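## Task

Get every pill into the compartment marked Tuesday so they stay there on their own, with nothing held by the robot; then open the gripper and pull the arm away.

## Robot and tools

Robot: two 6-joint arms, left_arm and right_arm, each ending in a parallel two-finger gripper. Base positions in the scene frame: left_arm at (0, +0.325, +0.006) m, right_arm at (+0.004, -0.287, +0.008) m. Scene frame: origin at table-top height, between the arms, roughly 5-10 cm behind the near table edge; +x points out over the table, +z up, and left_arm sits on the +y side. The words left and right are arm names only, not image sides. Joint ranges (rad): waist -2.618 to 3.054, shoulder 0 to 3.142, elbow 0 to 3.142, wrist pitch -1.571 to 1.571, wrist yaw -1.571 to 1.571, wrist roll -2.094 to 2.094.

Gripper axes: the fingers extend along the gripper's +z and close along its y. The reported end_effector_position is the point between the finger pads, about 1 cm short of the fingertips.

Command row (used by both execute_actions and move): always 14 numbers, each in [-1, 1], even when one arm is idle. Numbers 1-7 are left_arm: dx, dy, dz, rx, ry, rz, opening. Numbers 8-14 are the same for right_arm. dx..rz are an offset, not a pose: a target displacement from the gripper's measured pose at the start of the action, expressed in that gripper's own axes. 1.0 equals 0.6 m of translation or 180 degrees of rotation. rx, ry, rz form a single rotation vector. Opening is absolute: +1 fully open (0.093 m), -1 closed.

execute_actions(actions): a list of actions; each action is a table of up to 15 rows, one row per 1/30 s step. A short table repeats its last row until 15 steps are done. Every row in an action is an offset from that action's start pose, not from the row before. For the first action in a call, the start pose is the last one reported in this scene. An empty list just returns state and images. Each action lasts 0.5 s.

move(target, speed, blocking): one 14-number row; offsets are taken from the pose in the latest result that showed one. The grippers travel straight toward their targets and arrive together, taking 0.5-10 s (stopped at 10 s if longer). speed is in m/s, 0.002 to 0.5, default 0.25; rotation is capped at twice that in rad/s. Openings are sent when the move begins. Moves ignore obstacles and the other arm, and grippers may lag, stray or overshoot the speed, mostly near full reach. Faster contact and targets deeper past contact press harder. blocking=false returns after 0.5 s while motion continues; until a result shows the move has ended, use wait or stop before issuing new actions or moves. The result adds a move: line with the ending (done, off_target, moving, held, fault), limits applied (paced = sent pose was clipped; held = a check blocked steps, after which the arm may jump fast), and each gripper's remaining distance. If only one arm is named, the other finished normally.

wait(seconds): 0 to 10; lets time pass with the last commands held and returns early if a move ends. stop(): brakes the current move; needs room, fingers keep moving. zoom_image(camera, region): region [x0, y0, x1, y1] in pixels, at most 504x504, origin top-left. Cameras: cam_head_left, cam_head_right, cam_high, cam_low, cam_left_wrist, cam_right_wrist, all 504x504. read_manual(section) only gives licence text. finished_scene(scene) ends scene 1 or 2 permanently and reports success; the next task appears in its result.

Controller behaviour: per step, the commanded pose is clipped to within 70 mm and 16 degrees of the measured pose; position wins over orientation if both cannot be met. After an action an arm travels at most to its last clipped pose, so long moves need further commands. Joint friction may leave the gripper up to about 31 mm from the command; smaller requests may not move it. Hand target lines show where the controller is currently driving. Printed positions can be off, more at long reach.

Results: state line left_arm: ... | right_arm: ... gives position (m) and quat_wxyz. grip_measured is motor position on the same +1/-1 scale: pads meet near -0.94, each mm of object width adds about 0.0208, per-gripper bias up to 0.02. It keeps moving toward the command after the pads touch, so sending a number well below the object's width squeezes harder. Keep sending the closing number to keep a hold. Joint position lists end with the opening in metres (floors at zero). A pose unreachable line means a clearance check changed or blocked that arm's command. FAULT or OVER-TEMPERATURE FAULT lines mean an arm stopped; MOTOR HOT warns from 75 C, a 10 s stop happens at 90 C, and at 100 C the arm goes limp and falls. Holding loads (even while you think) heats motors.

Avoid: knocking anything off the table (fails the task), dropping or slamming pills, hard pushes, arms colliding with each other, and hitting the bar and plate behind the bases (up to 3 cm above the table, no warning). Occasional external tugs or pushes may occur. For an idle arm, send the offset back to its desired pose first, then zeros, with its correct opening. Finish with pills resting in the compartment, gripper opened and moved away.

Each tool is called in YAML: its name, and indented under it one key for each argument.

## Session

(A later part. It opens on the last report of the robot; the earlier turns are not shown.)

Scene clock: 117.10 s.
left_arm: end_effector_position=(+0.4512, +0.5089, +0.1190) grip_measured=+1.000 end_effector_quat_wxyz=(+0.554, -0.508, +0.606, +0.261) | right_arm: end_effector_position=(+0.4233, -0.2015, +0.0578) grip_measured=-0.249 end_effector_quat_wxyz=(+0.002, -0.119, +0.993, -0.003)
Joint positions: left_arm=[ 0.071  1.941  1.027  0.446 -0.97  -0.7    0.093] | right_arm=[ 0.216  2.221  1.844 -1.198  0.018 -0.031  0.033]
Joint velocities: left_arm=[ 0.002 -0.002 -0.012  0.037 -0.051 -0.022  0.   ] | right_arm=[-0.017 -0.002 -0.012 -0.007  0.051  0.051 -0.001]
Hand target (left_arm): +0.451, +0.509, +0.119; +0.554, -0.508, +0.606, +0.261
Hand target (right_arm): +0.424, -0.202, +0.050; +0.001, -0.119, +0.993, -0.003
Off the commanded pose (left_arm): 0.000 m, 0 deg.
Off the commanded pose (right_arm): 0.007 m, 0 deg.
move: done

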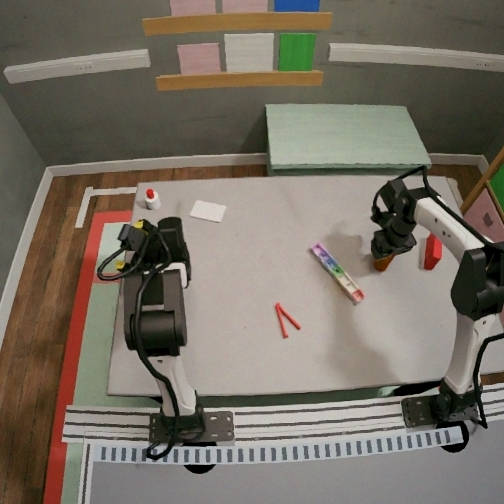

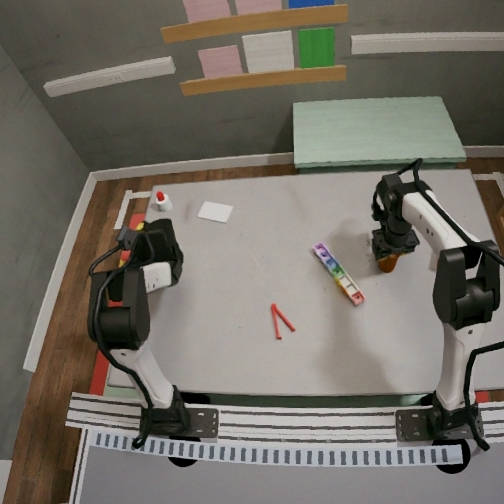

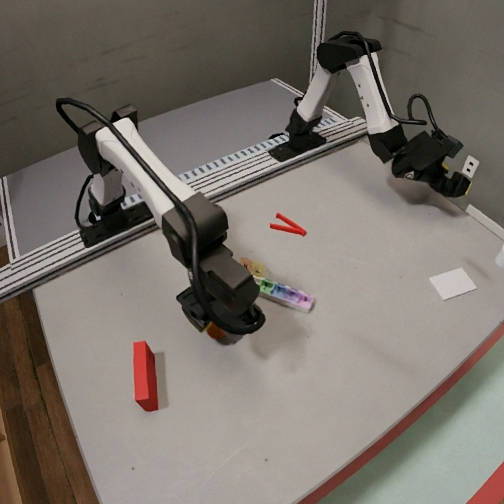

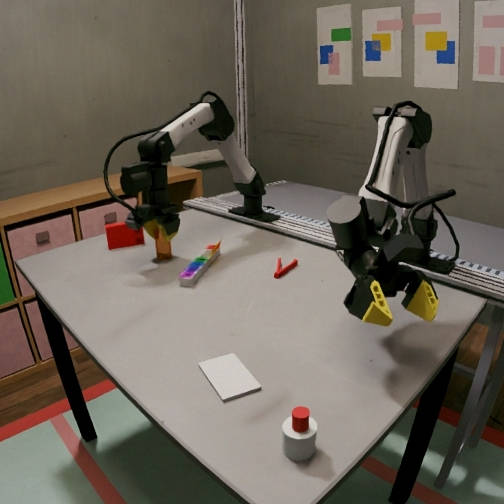

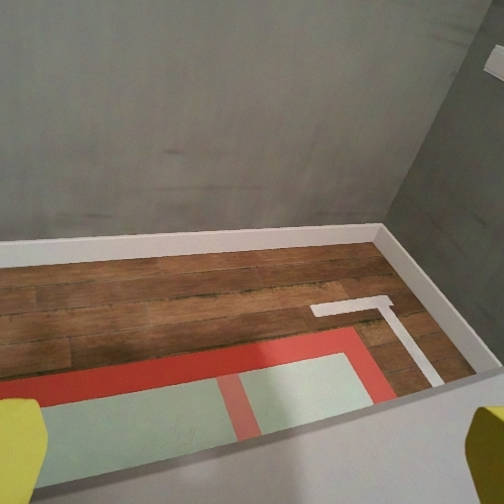

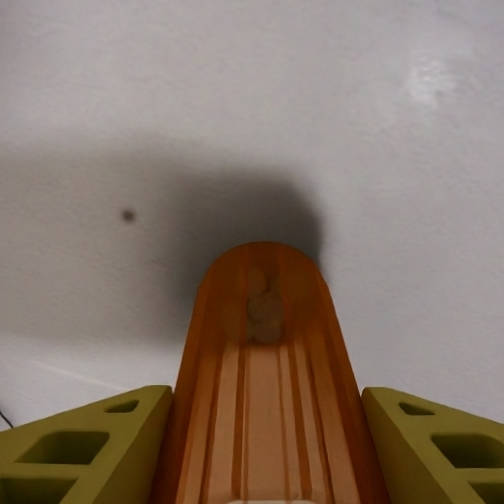

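execute_actions:
  actions:
    - [[0,0,0,0,0,0,1,0,0,0,0,0,0,0.7]]

move:
  target: [0,0,0,0,0,0,1,0.008,0,0.03,0,-0.417,0,0.7]
  speed: 0.2

Scene clock: 133.33 s.
left_arm: end_effector_position=(+0.4512, +0.5089, +0.1190) grip_measured=+1.000 end_effector_quat_wxyz=(+0.554, -0.508, +0.606, +0.261) | right_arm: end_effector_position=(+0.4236, -0.2015, +0.0578) grip_measured=+0.698 end_effector_quat_wxyz=(+0.002, -0.119, +0.993, -0.003)
Joint positions: left_arm=[ 0.071  1.941  1.027  0.446 -0.97  -0.7    0.093] | right_arm=[ 0.216  2.221  1.844 -1.197  0.018 -0.031  0.079]
Joint velocities: left_arm=[ 0.007 -0.002 -0.007 -0.037  0.125 -0.051  0.   ] | right_arm=[-0.012  0.002 -0.002  0.007  0.051 -0.007 -0.   ]
Hand target (left_arm): +0.451, +0.509, +0.119; +0.554, -0.508, +0.606, +0.261
Hand target (right_arm): +0.423, -0.202, +0.058; +0.002, -0.119, +0.993, -0.003
Off the commanded pose (left_arm): 0.000 m, 0 deg.
Off the commanded pose (right_arm): 0.000 m, 0 deg.

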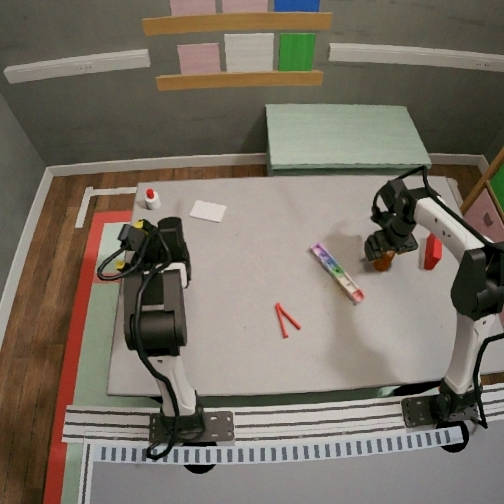

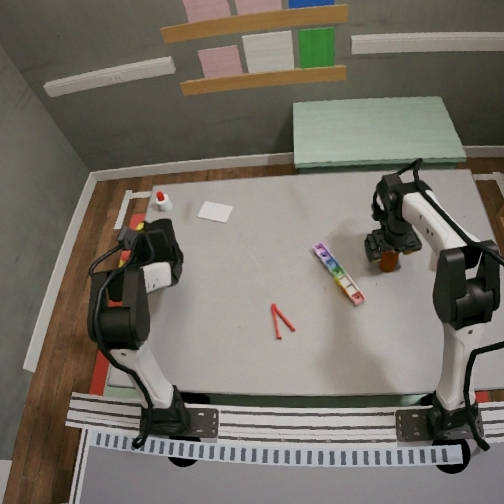

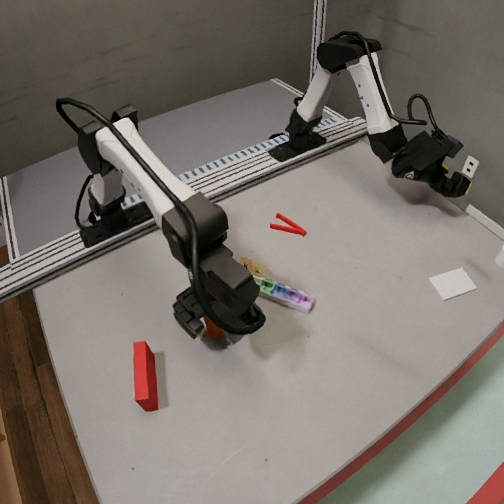

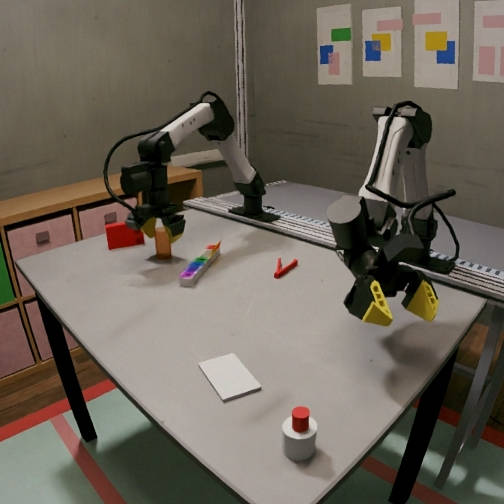

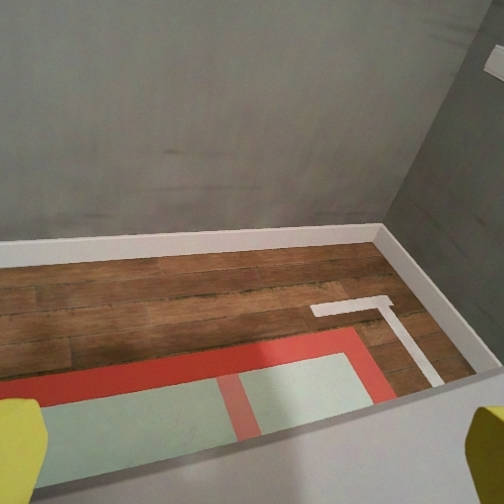

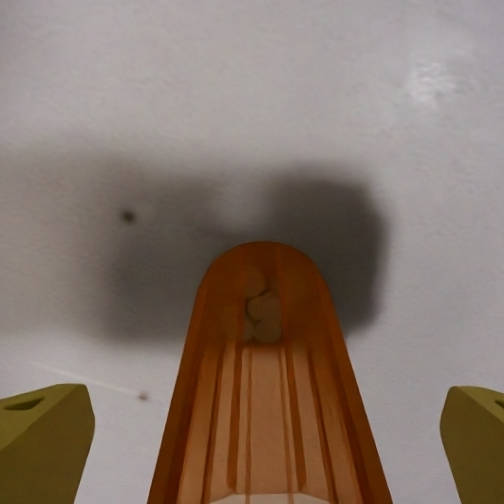

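Scene clock: 137.37 s.
left_arm: end_effector_position=(+0.4512, +0.5089, +0.1190) grip_measured=+1.000 end_effector_quat_wxyz=(+0.554, -0.508, +0.606, +0.261) | right_arm: end_effector_position=(+0.4234, -0.2012, +0.0437) grip_measured=+0.698 end_effector_quat_wxyz=(+0.610, -0.095, +0.785, +0.060)
Joint positions: left_arm=[ 0.071  1.941  1.027  0.446 -0.97  -0.7    0.093] | right_arm=[ 0.201  2.086  0.452  1.374 -0.021 -0.039  0.079]
Joint velocities: left_arm=[-0.002 -0.007  0.002  0.051  0.007 -0.022  0.   ] | right_arm=[-0.002 -0.022 -0.007  0.051 -0.037 -0.007 -0.001]
Hand target (left_arm): +0.451, +0.509, +0.119; +0.554, -0.508, +0.606, +0.261
Hand target (right_arm): +0.419, -0.203, +0.040; +0.607, -0.097, +0.786, +0.062
Off the commanded pose (left_arm): 0.000 m, 0 deg.
Off the commanded pose (right_arm): 0.006 m, 1 deg.
move: done

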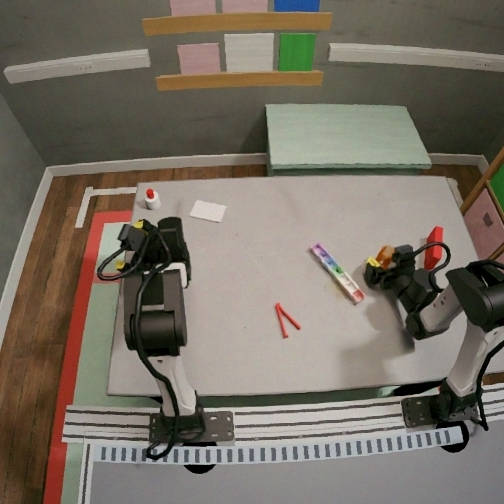

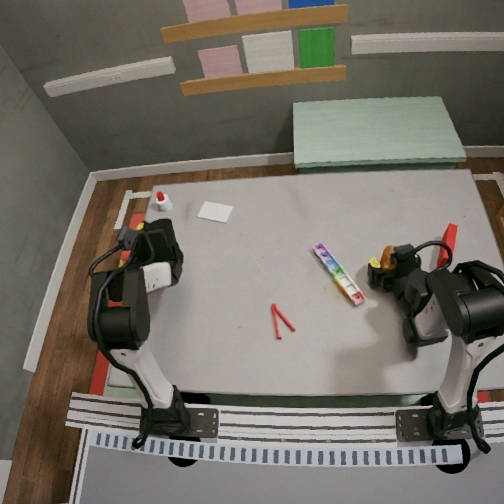

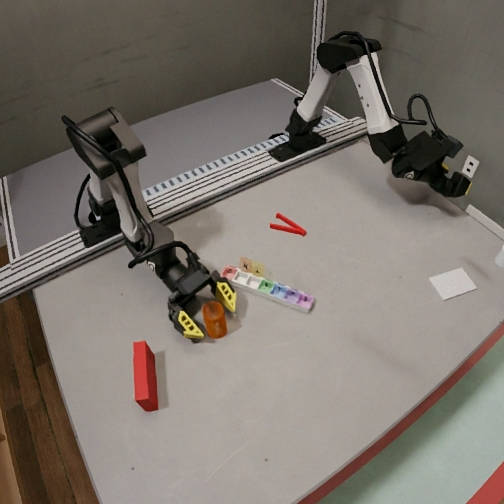

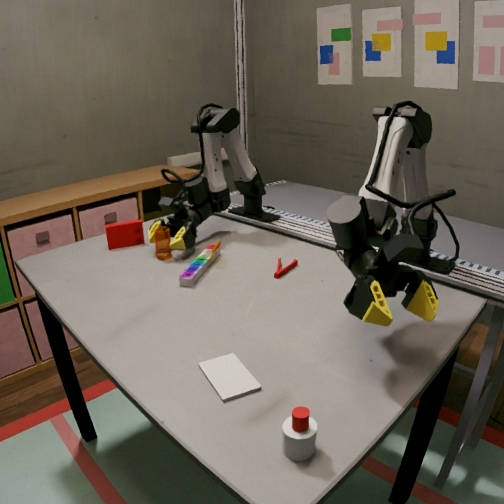

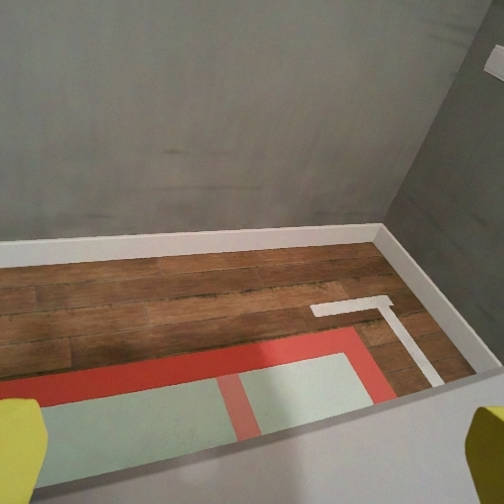

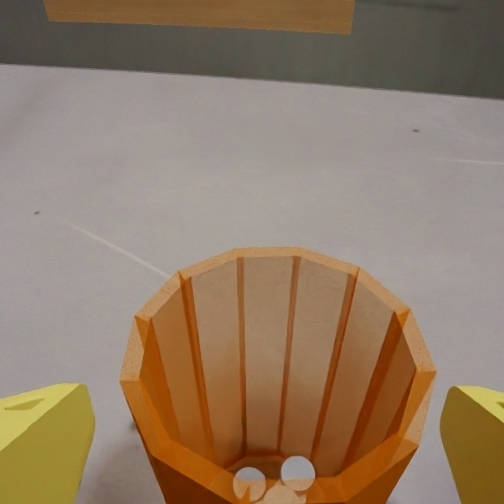

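move:
  target: [0,0,0,0,0,0,1,0.026,-0.005,-0.004,0,0,0,0.7]
  speed: 0.05

execute_actions:
  actions:
    - [[0,0,0,0,0,0,1,0,0,0,0,0,0,-0.3]]
    - [[0,0,0,0,0,0,1,0,0,0,0,0,0,-0.3]]

Scene clock: 149.10 s.
left_arm: end_effector_position=(+0.4512, +0.5089, +0.1190) grip_measured=+1.000 end_effector_quat_wxyz=(+0.554, -0.508, +0.606, +0.261) | right_arm: end_effector_position=(+0.4223, -0.2041, +0.0314) grip_measured=+0.698 end_effector_quat_wxyz=(+0.609, -0.092, +0.786, +0.058)
Joint positions: left_arm=[ 0.071  1.941  1.027  0.446 -0.97  -0.7    0.093] | right_arm=[ 0.195  2.154  0.452  1.441 -0.021 -0.039  0.079]
Joint velocities: left_arm=[-0.012  0.012  0.002  0.007  0.037 -0.051  0.   ] | right_arm=[-0.012 -0.017 -0.007  0.022  0.007 -0.037 -0.001]
Hand target (left_arm): +0.451, +0.509, +0.119; +0.554, -0.508, +0.606, +0.261
Hand target (right_arm): +0.418, -0.206, +0.029; +0.609, -0.094, +0.785, +0.060
Off the commanded pose (left_arm): 0.000 m, 0 deg.
Off the commanded pose (right_arm): 0.005 m, 0 deg.
move: done

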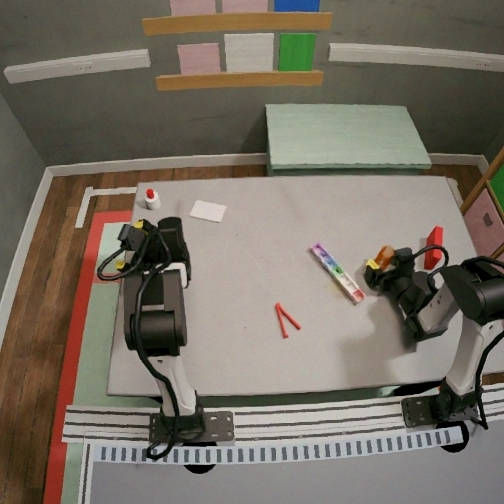

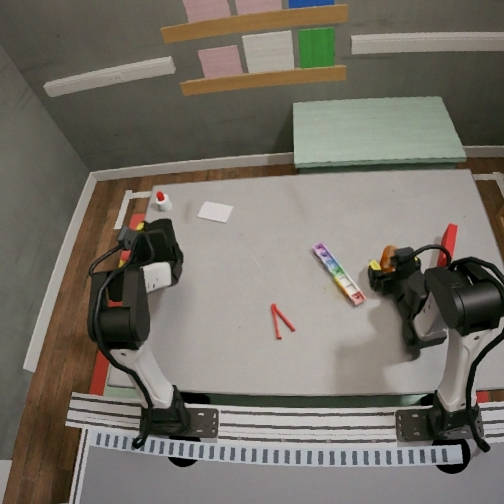

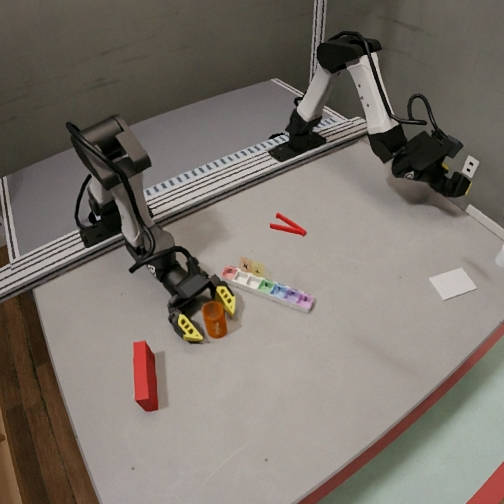

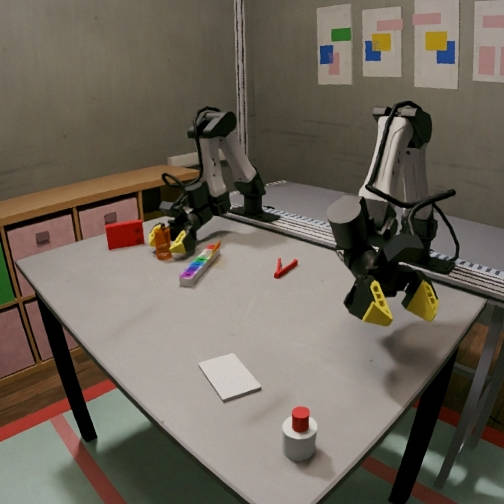

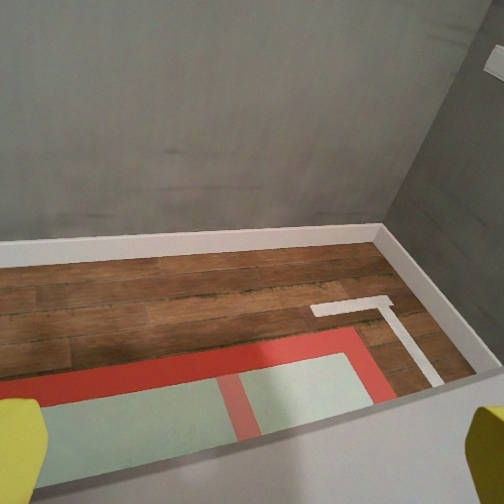

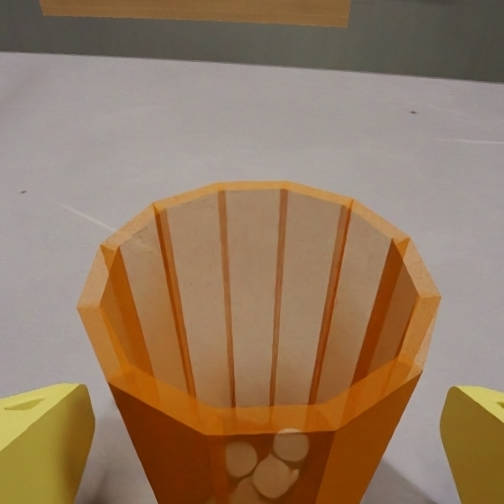

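Scene clock: 150.10 s.
left_arm: end_effector_position=(+0.4512, +0.5089, +0.1190) grip_measured=+1.000 end_effector_quat_wxyz=(+0.554, -0.508, +0.606, +0.261) | right_arm: end_effector_position=(+0.4223, -0.2041, +0.0316) grip_measured=-0.250 end_effector_quat_wxyz=(+0.609, -0.092, +0.785, +0.058)
Joint positions: left_arm=[ 0.071  1.941  1.027  0.446 -0.97  -0.7    0.093] | right_arm=[ 0.195  2.154  0.452  1.442 -0.021 -0.039  0.033]
Joint velocities: left_arm=[ 0.007 -0.007  0.002 -0.037  0.095 -0.022  0.   ] | right_arm=[ 0.002 -0.002  0.002  0.051 -0.022  0.051 -0.001]
Hand target (left_arm): +0.451, +0.509, +0.119; +0.554, -0.508, +0.606, +0.261
Hand target (right_arm): +0.422, -0.204, +0.032; +0.609, -0.092, +0.785, +0.058
Off the commanded pose (left_arm): 0.000 m, 0 deg.
Off the commanded pose (right_arm): 0.000 m, 0 deg.

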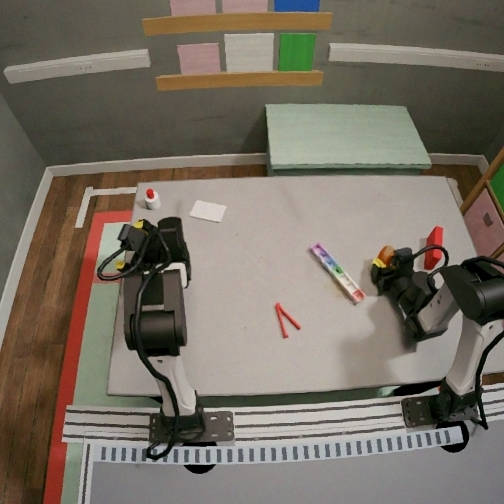

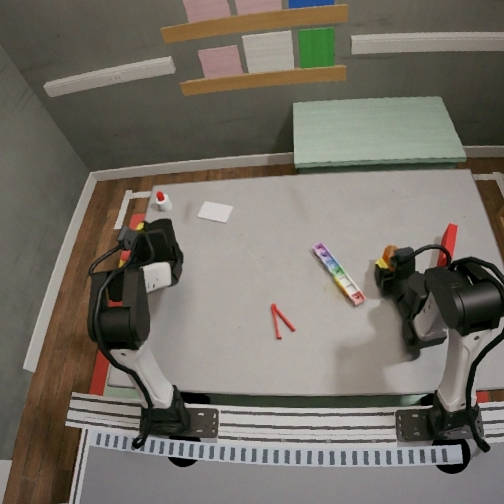

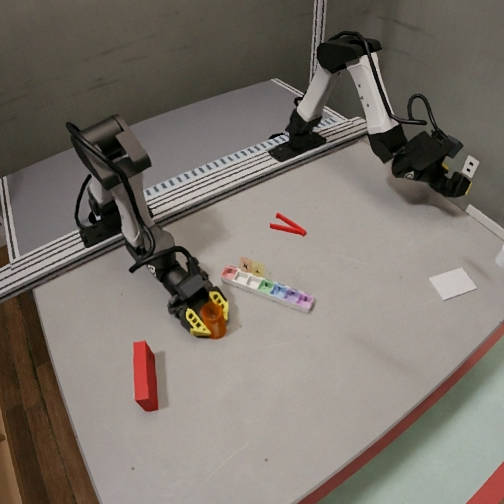

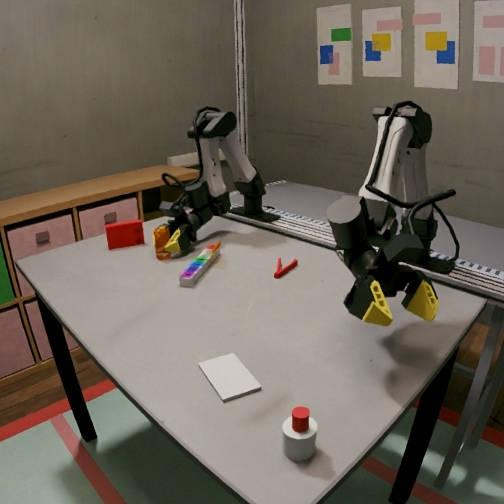

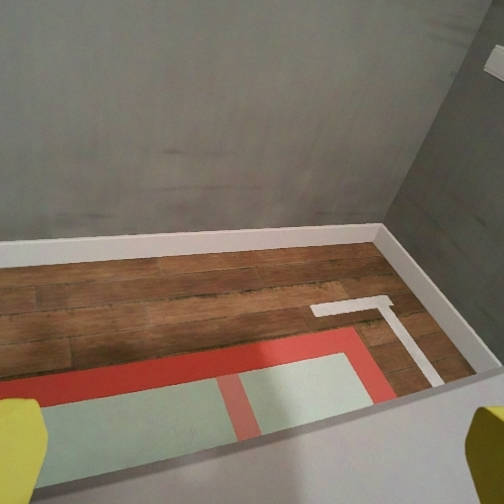

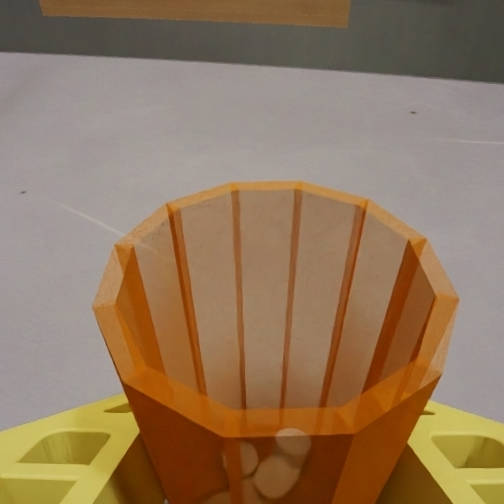

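move:
  target: [0,0,0,0,0,0,1,-0.105,0.106,-0.022,-0.054,0,-0.014,-0.3]
  speed: 0.12

move:
  target: [0,0,0,0,0,0,1,0,0,0,0,0,-0.44,-0.3]
  speed: 0.3

Scene clock: 165.77 s.
left_arm: end_effector_position=(+0.4512, +0.5089, +0.1190) grip_measured=+1.000 end_effector_quat_wxyz=(+0.554, -0.508, +0.606, +0.261) | right_arm: end_effector_position=(+0.4078, -0.1475, +0.0854) grip_measured=-0.250 end_effector_quat_wxyz=(+0.594, -0.152, +0.783, +0.104)
Joint positions: left_arm=[ 0.071  1.941  1.027  0.446 -0.97  -0.7    0.093] | right_arm=[ 0.323  1.823  0.462  1.074 -0.045 -0.041  0.033]
Joint velocities: left_arm=[-0.007  0.017  0.022  0.051  0.007  0.007  0.   ] | right_arm=[ 0.007 -0.007 -0.002  0.037 -0.037  0.066 -0.   ]
Hand target (left_arm): +0.451, +0.509, +0.119; +0.554, -0.508, +0.606, +0.261
Hand target (right_arm): +0.411, -0.141, +0.095; +0.601, -0.161, +0.775, +0.110
Off the commanded pose (left_arm): 0.000 m, 0 deg.
Off the commanded pose (right_arm): 0.012 m, 2 deg.
move: off_target (right_arm)

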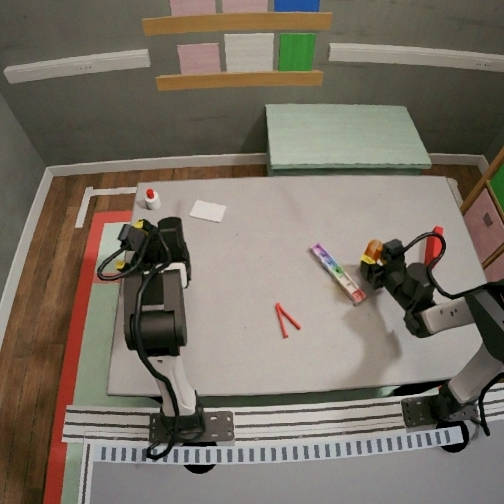

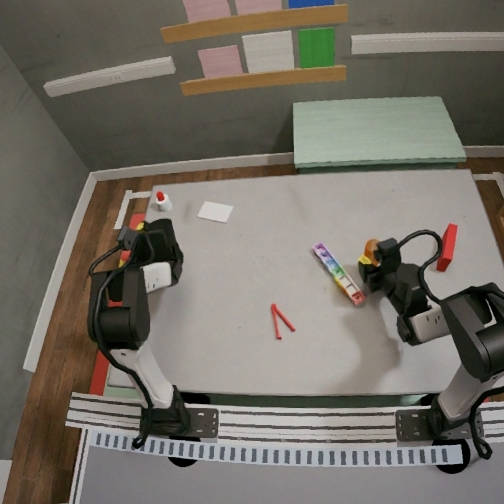

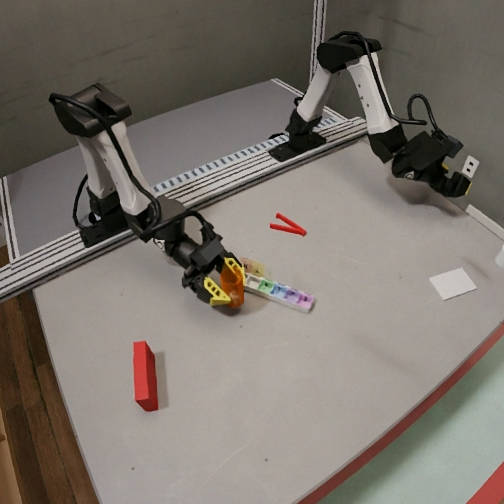

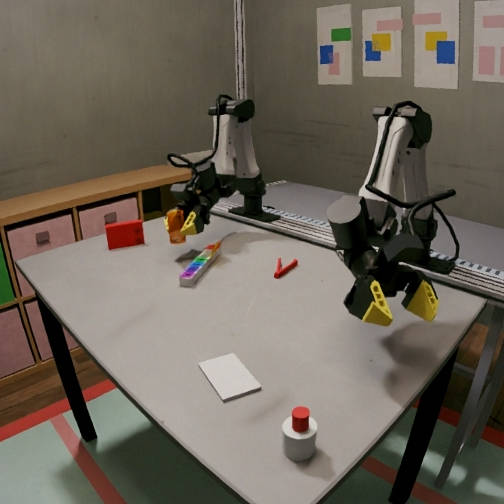

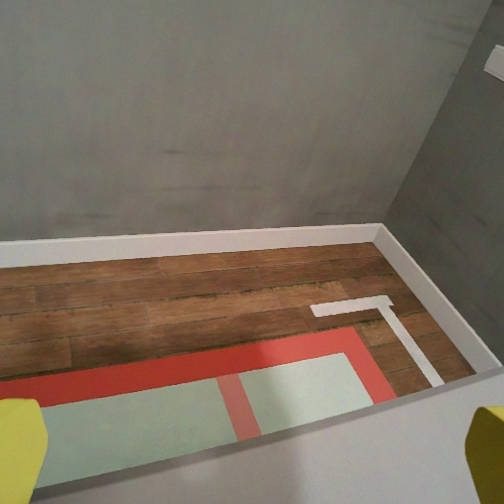

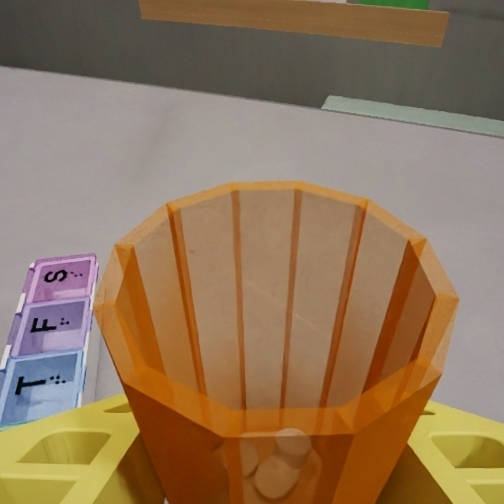

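Scene clock: 168.67 s.
left_arm: end_effector_position=(+0.4512, +0.5089, +0.1190) grip_measured=+1.000 end_effector_quat_wxyz=(+0.554, -0.508, +0.606, +0.261) | right_arm: end_effector_position=(+0.4078, -0.1475, +0.0854) grip_measured=-0.250 end_effector_quat_wxyz=(-0.526, +0.613, -0.510, +0.295)
Joint positions: left_arm=[ 0.071  1.941  1.027  0.446 -0.97  -0.7    0.093] | right_arm=[ 0.323  1.823  0.462  1.074 -0.045 -1.412  0.033]
Joint velocities: left_arm=[ 0.007 -0.012 -0.002 -0.037 -0.051 -0.007  0.   ] | right_arm=[ 0.027 -0.012  0.007 -0.022  0.007  0.037 -0.   ]
Hand target (left_arm): +0.451, +0.509, +0.119; +0.554, -0.508, +0.606, +0.261
Hand target (right_arm): +0.408, -0.148, +0.085; -0.524, +0.616, -0.507, +0.298
Off the commanded pose (left_arm): 0.000 m, 0 deg.
Off the commanded pose (right_arm): 0.000 m, 1 deg.
move: done

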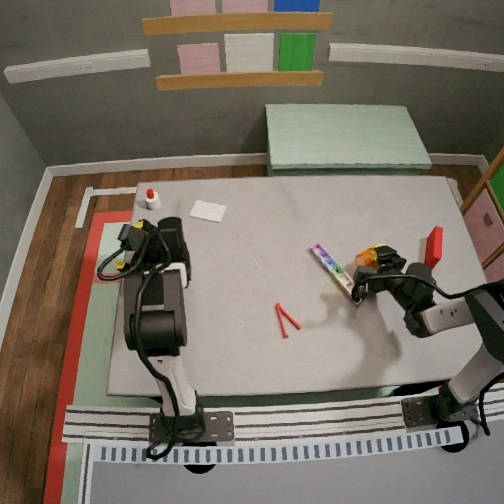

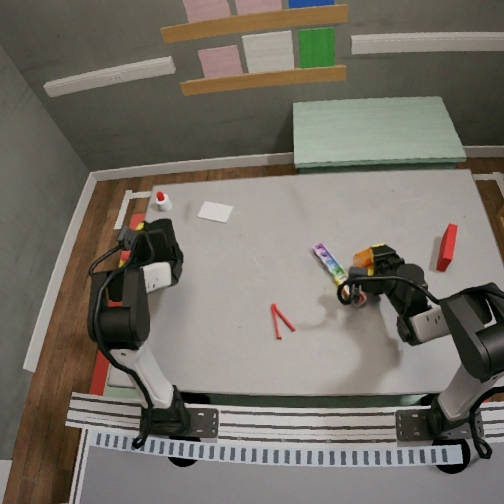

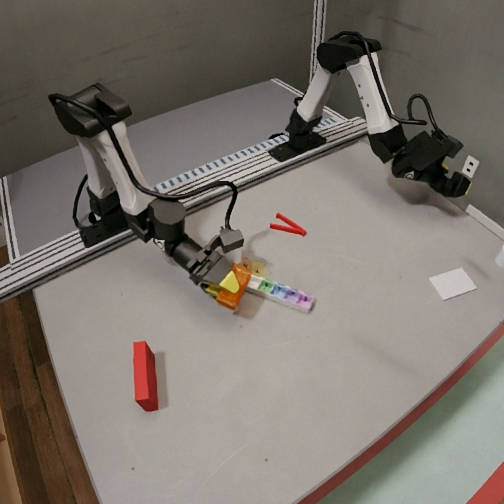

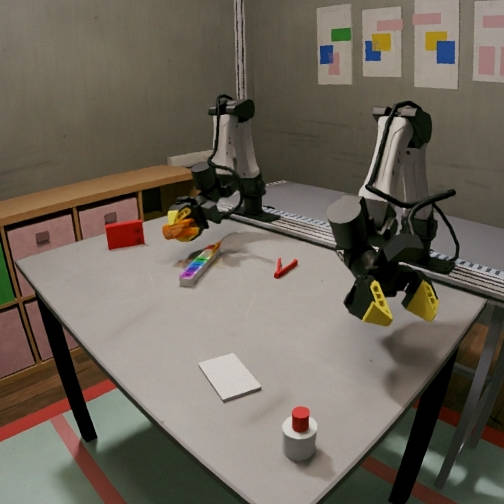

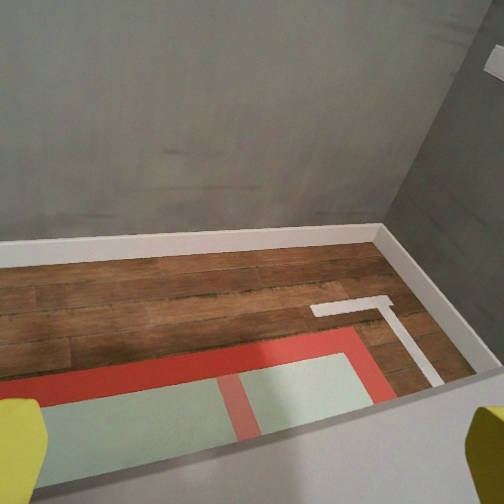

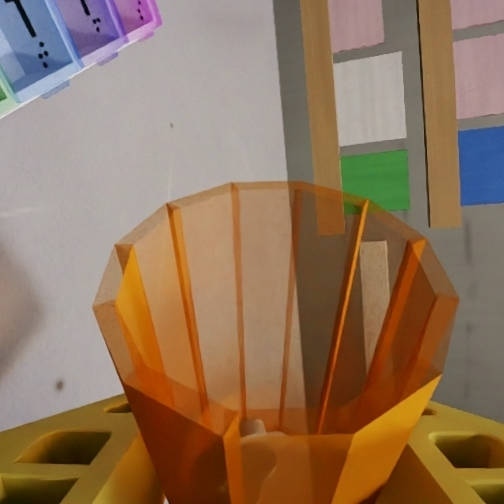

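move:
  target: [0,0,0,0,0,0,1,-0.052,0.02,0.038,0,0,-0.04,-0.3]
  speed: 0.05

zoom_image:
  camera: "cam_high"
  region: [180, 210, 320, 330]

zoom_image:
  camera: "cam_low"
  region: [140, 180, 260, 300]

zoom_image:
  camera: "cam_head_left"
  region: [290, 220, 410, 340]

Scene clock: 191.77 s.
left_arm: end_effector_position=(+0.4512, +0.5089, +0.1190) grip_measured=+1.000 end_effector_quat_wxyz=(+0.554, -0.508, +0.606, +0.261) | right_arm: end_effector_position=(+0.4082, -0.1137, +0.0659) grip_measured=-0.250 end_effector_quat_wxyz=(-0.498, +0.651, -0.479, +0.315)
Joint positions: left_arm=[ 0.071  1.941  1.027  0.446 -0.97  -0.7    0.093] | right_arm=[ 0.433  1.92   0.518  1.081  0.053 -1.494  0.033]
Joint velocities: left_arm=[ 0.002 -0.007 -0.002 -0.037  0.007 -0.051  0.   ] | right_arm=[ 0.002  0.007 -0.002  0.051  0.066 -0.037  0.   ]
Hand target (left_arm): +0.451, +0.509, +0.119; +0.554, -0.508, +0.606, +0.261
Hand target (right_arm): +0.415, -0.110, +0.074; -0.506, +0.644, -0.471, +0.328
Off the commanded pose (left_arm): 0.000 m, 0 deg.
Off the commanded pose (right_arm): 0.011 m, 2 deg.
move: off_target (right_arm)

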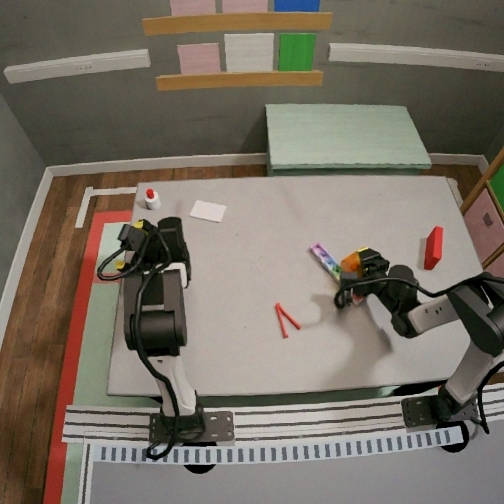

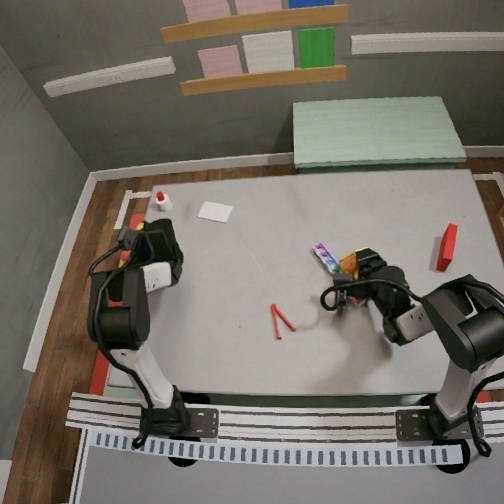

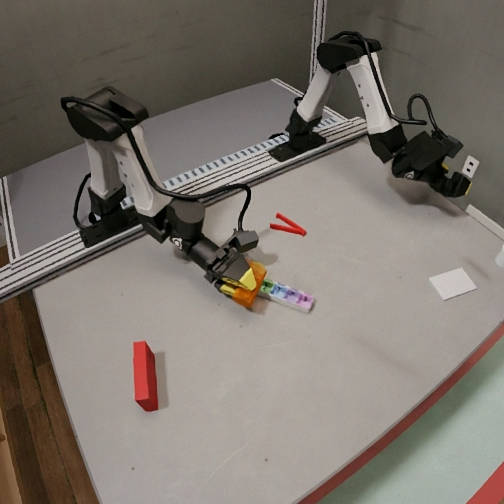

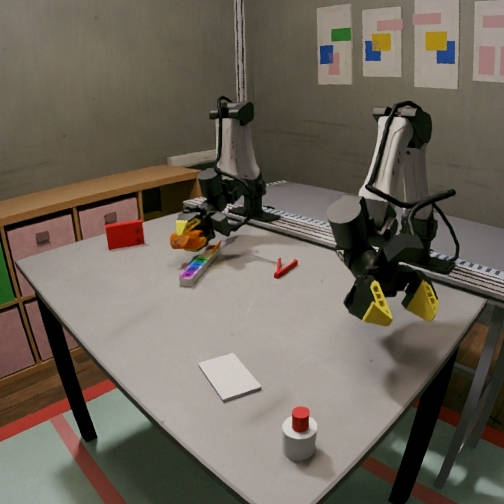

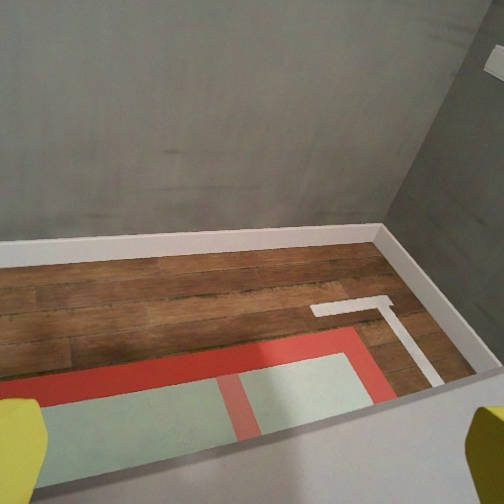

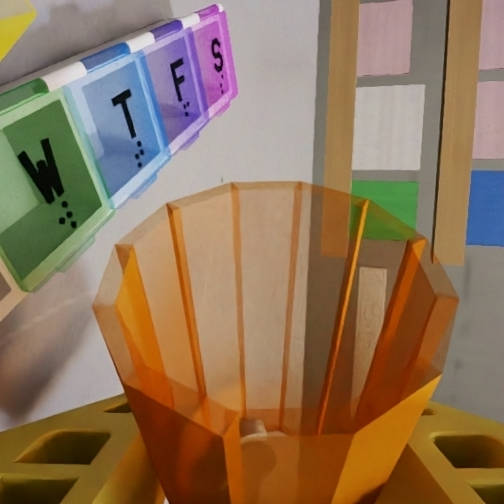

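Region (180, 210, 320, 330) of cam_high's 504x504 image, scaled by 3.600, with more detail than that image has; it fills the top 432 rows of this view, and the rest is white.

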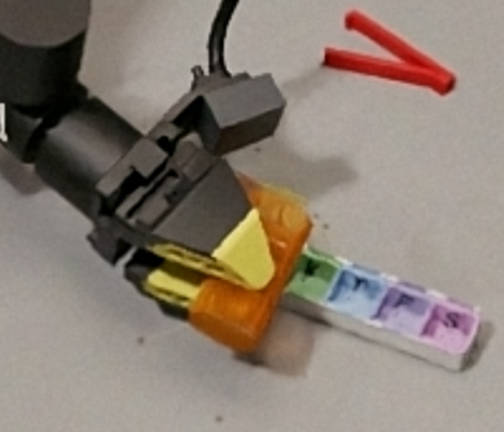

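Region (140, 180, 260, 300) of cam_low's 504x504 image, scaled by 4.200, with more detail than that image has.

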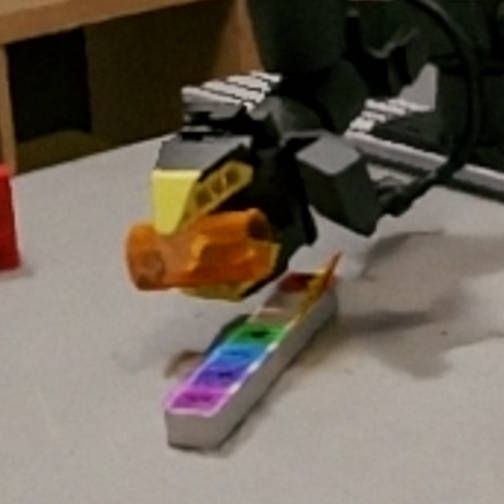

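Region (290, 220, 410, 340) of cam_head_left's 504x504 image, scaled by 4.200, with more detail than that image has.

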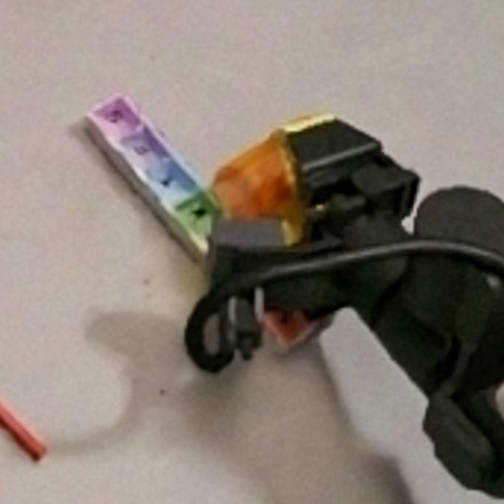

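move:
  target: [0,0,0,0,0,0,1,0.003,0.012,-0.017,0,0,-0.04,-0.3]
  speed: 0.03

Scene clock: 213.87 s.
left_arm: end_effector_position=(+0.4512, +0.5089, +0.1190) grip_measured=+1.000 end_effector_quat_wxyz=(+0.554, -0.508, +0.606, +0.261) | right_arm: end_effector_position=(+0.4007, -0.1176, +0.0599) grip_measured=-0.250 end_effector_quat_wxyz=(-0.474, +0.680, -0.442, +0.342)
Joint positions: left_arm=[ 0.071  1.941  1.027  0.446 -0.97  -0.7    0.093] | right_arm=[ 0.433  1.92   0.486  1.101  0.056 -1.61   0.033]
Joint velocities: left_arm=[-0.017 -0.007 -0.007 -0.007 -0.022  0.022  0.   ] | right_arm=[ 0.022 -0.002  0.007  0.007 -0.007 -0.037 -0.001]
Hand target (left_arm): +0.451, +0.509, +0.119; +0.554, -0.508, +0.606, +0.261
Hand target (right_arm): +0.398, -0.119, +0.062; -0.477, +0.680, -0.437, +0.346
Off the commanded pose (left_arm): 0.000 m, 0 deg.
Off the commanded pose (right_arm): 0.004 m, 1 deg.
move: done

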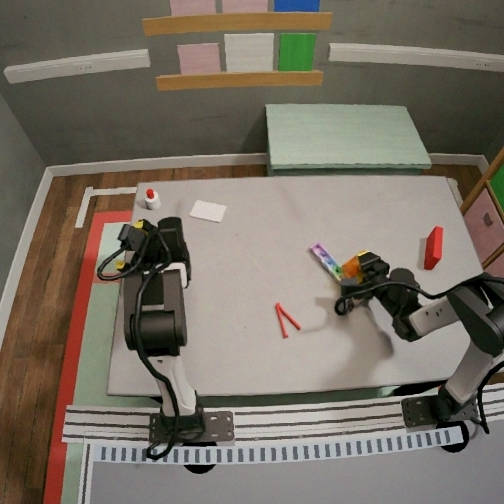

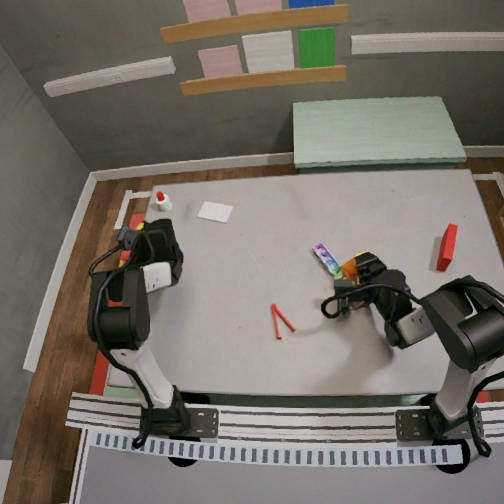

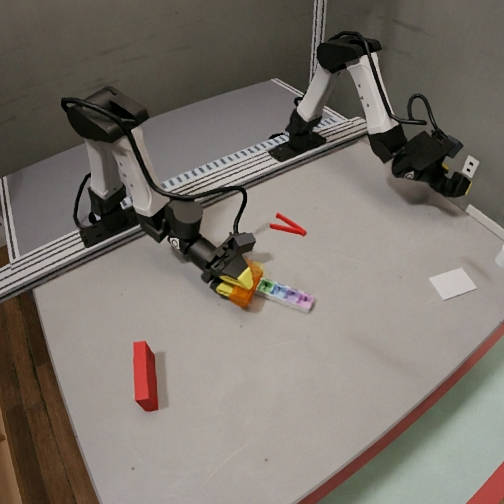

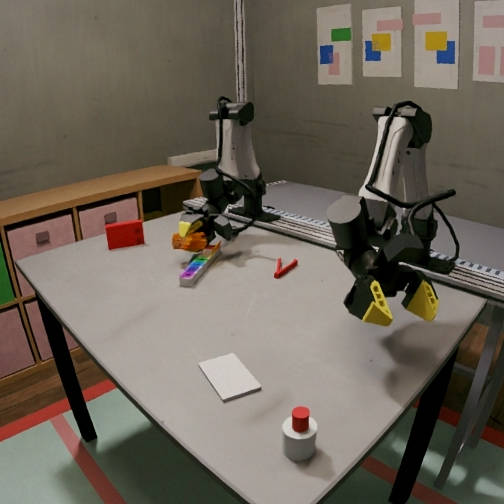

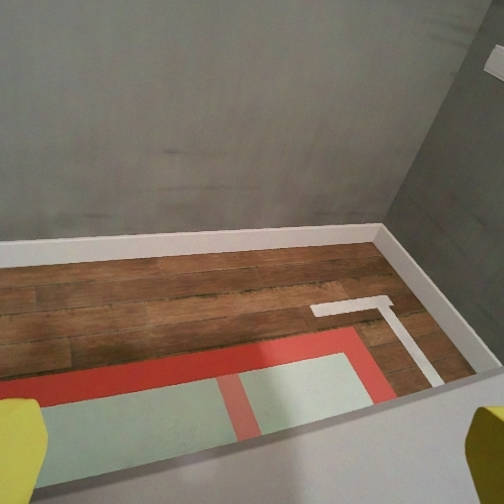

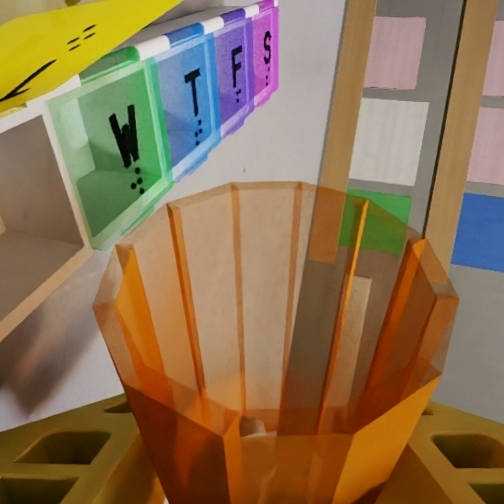

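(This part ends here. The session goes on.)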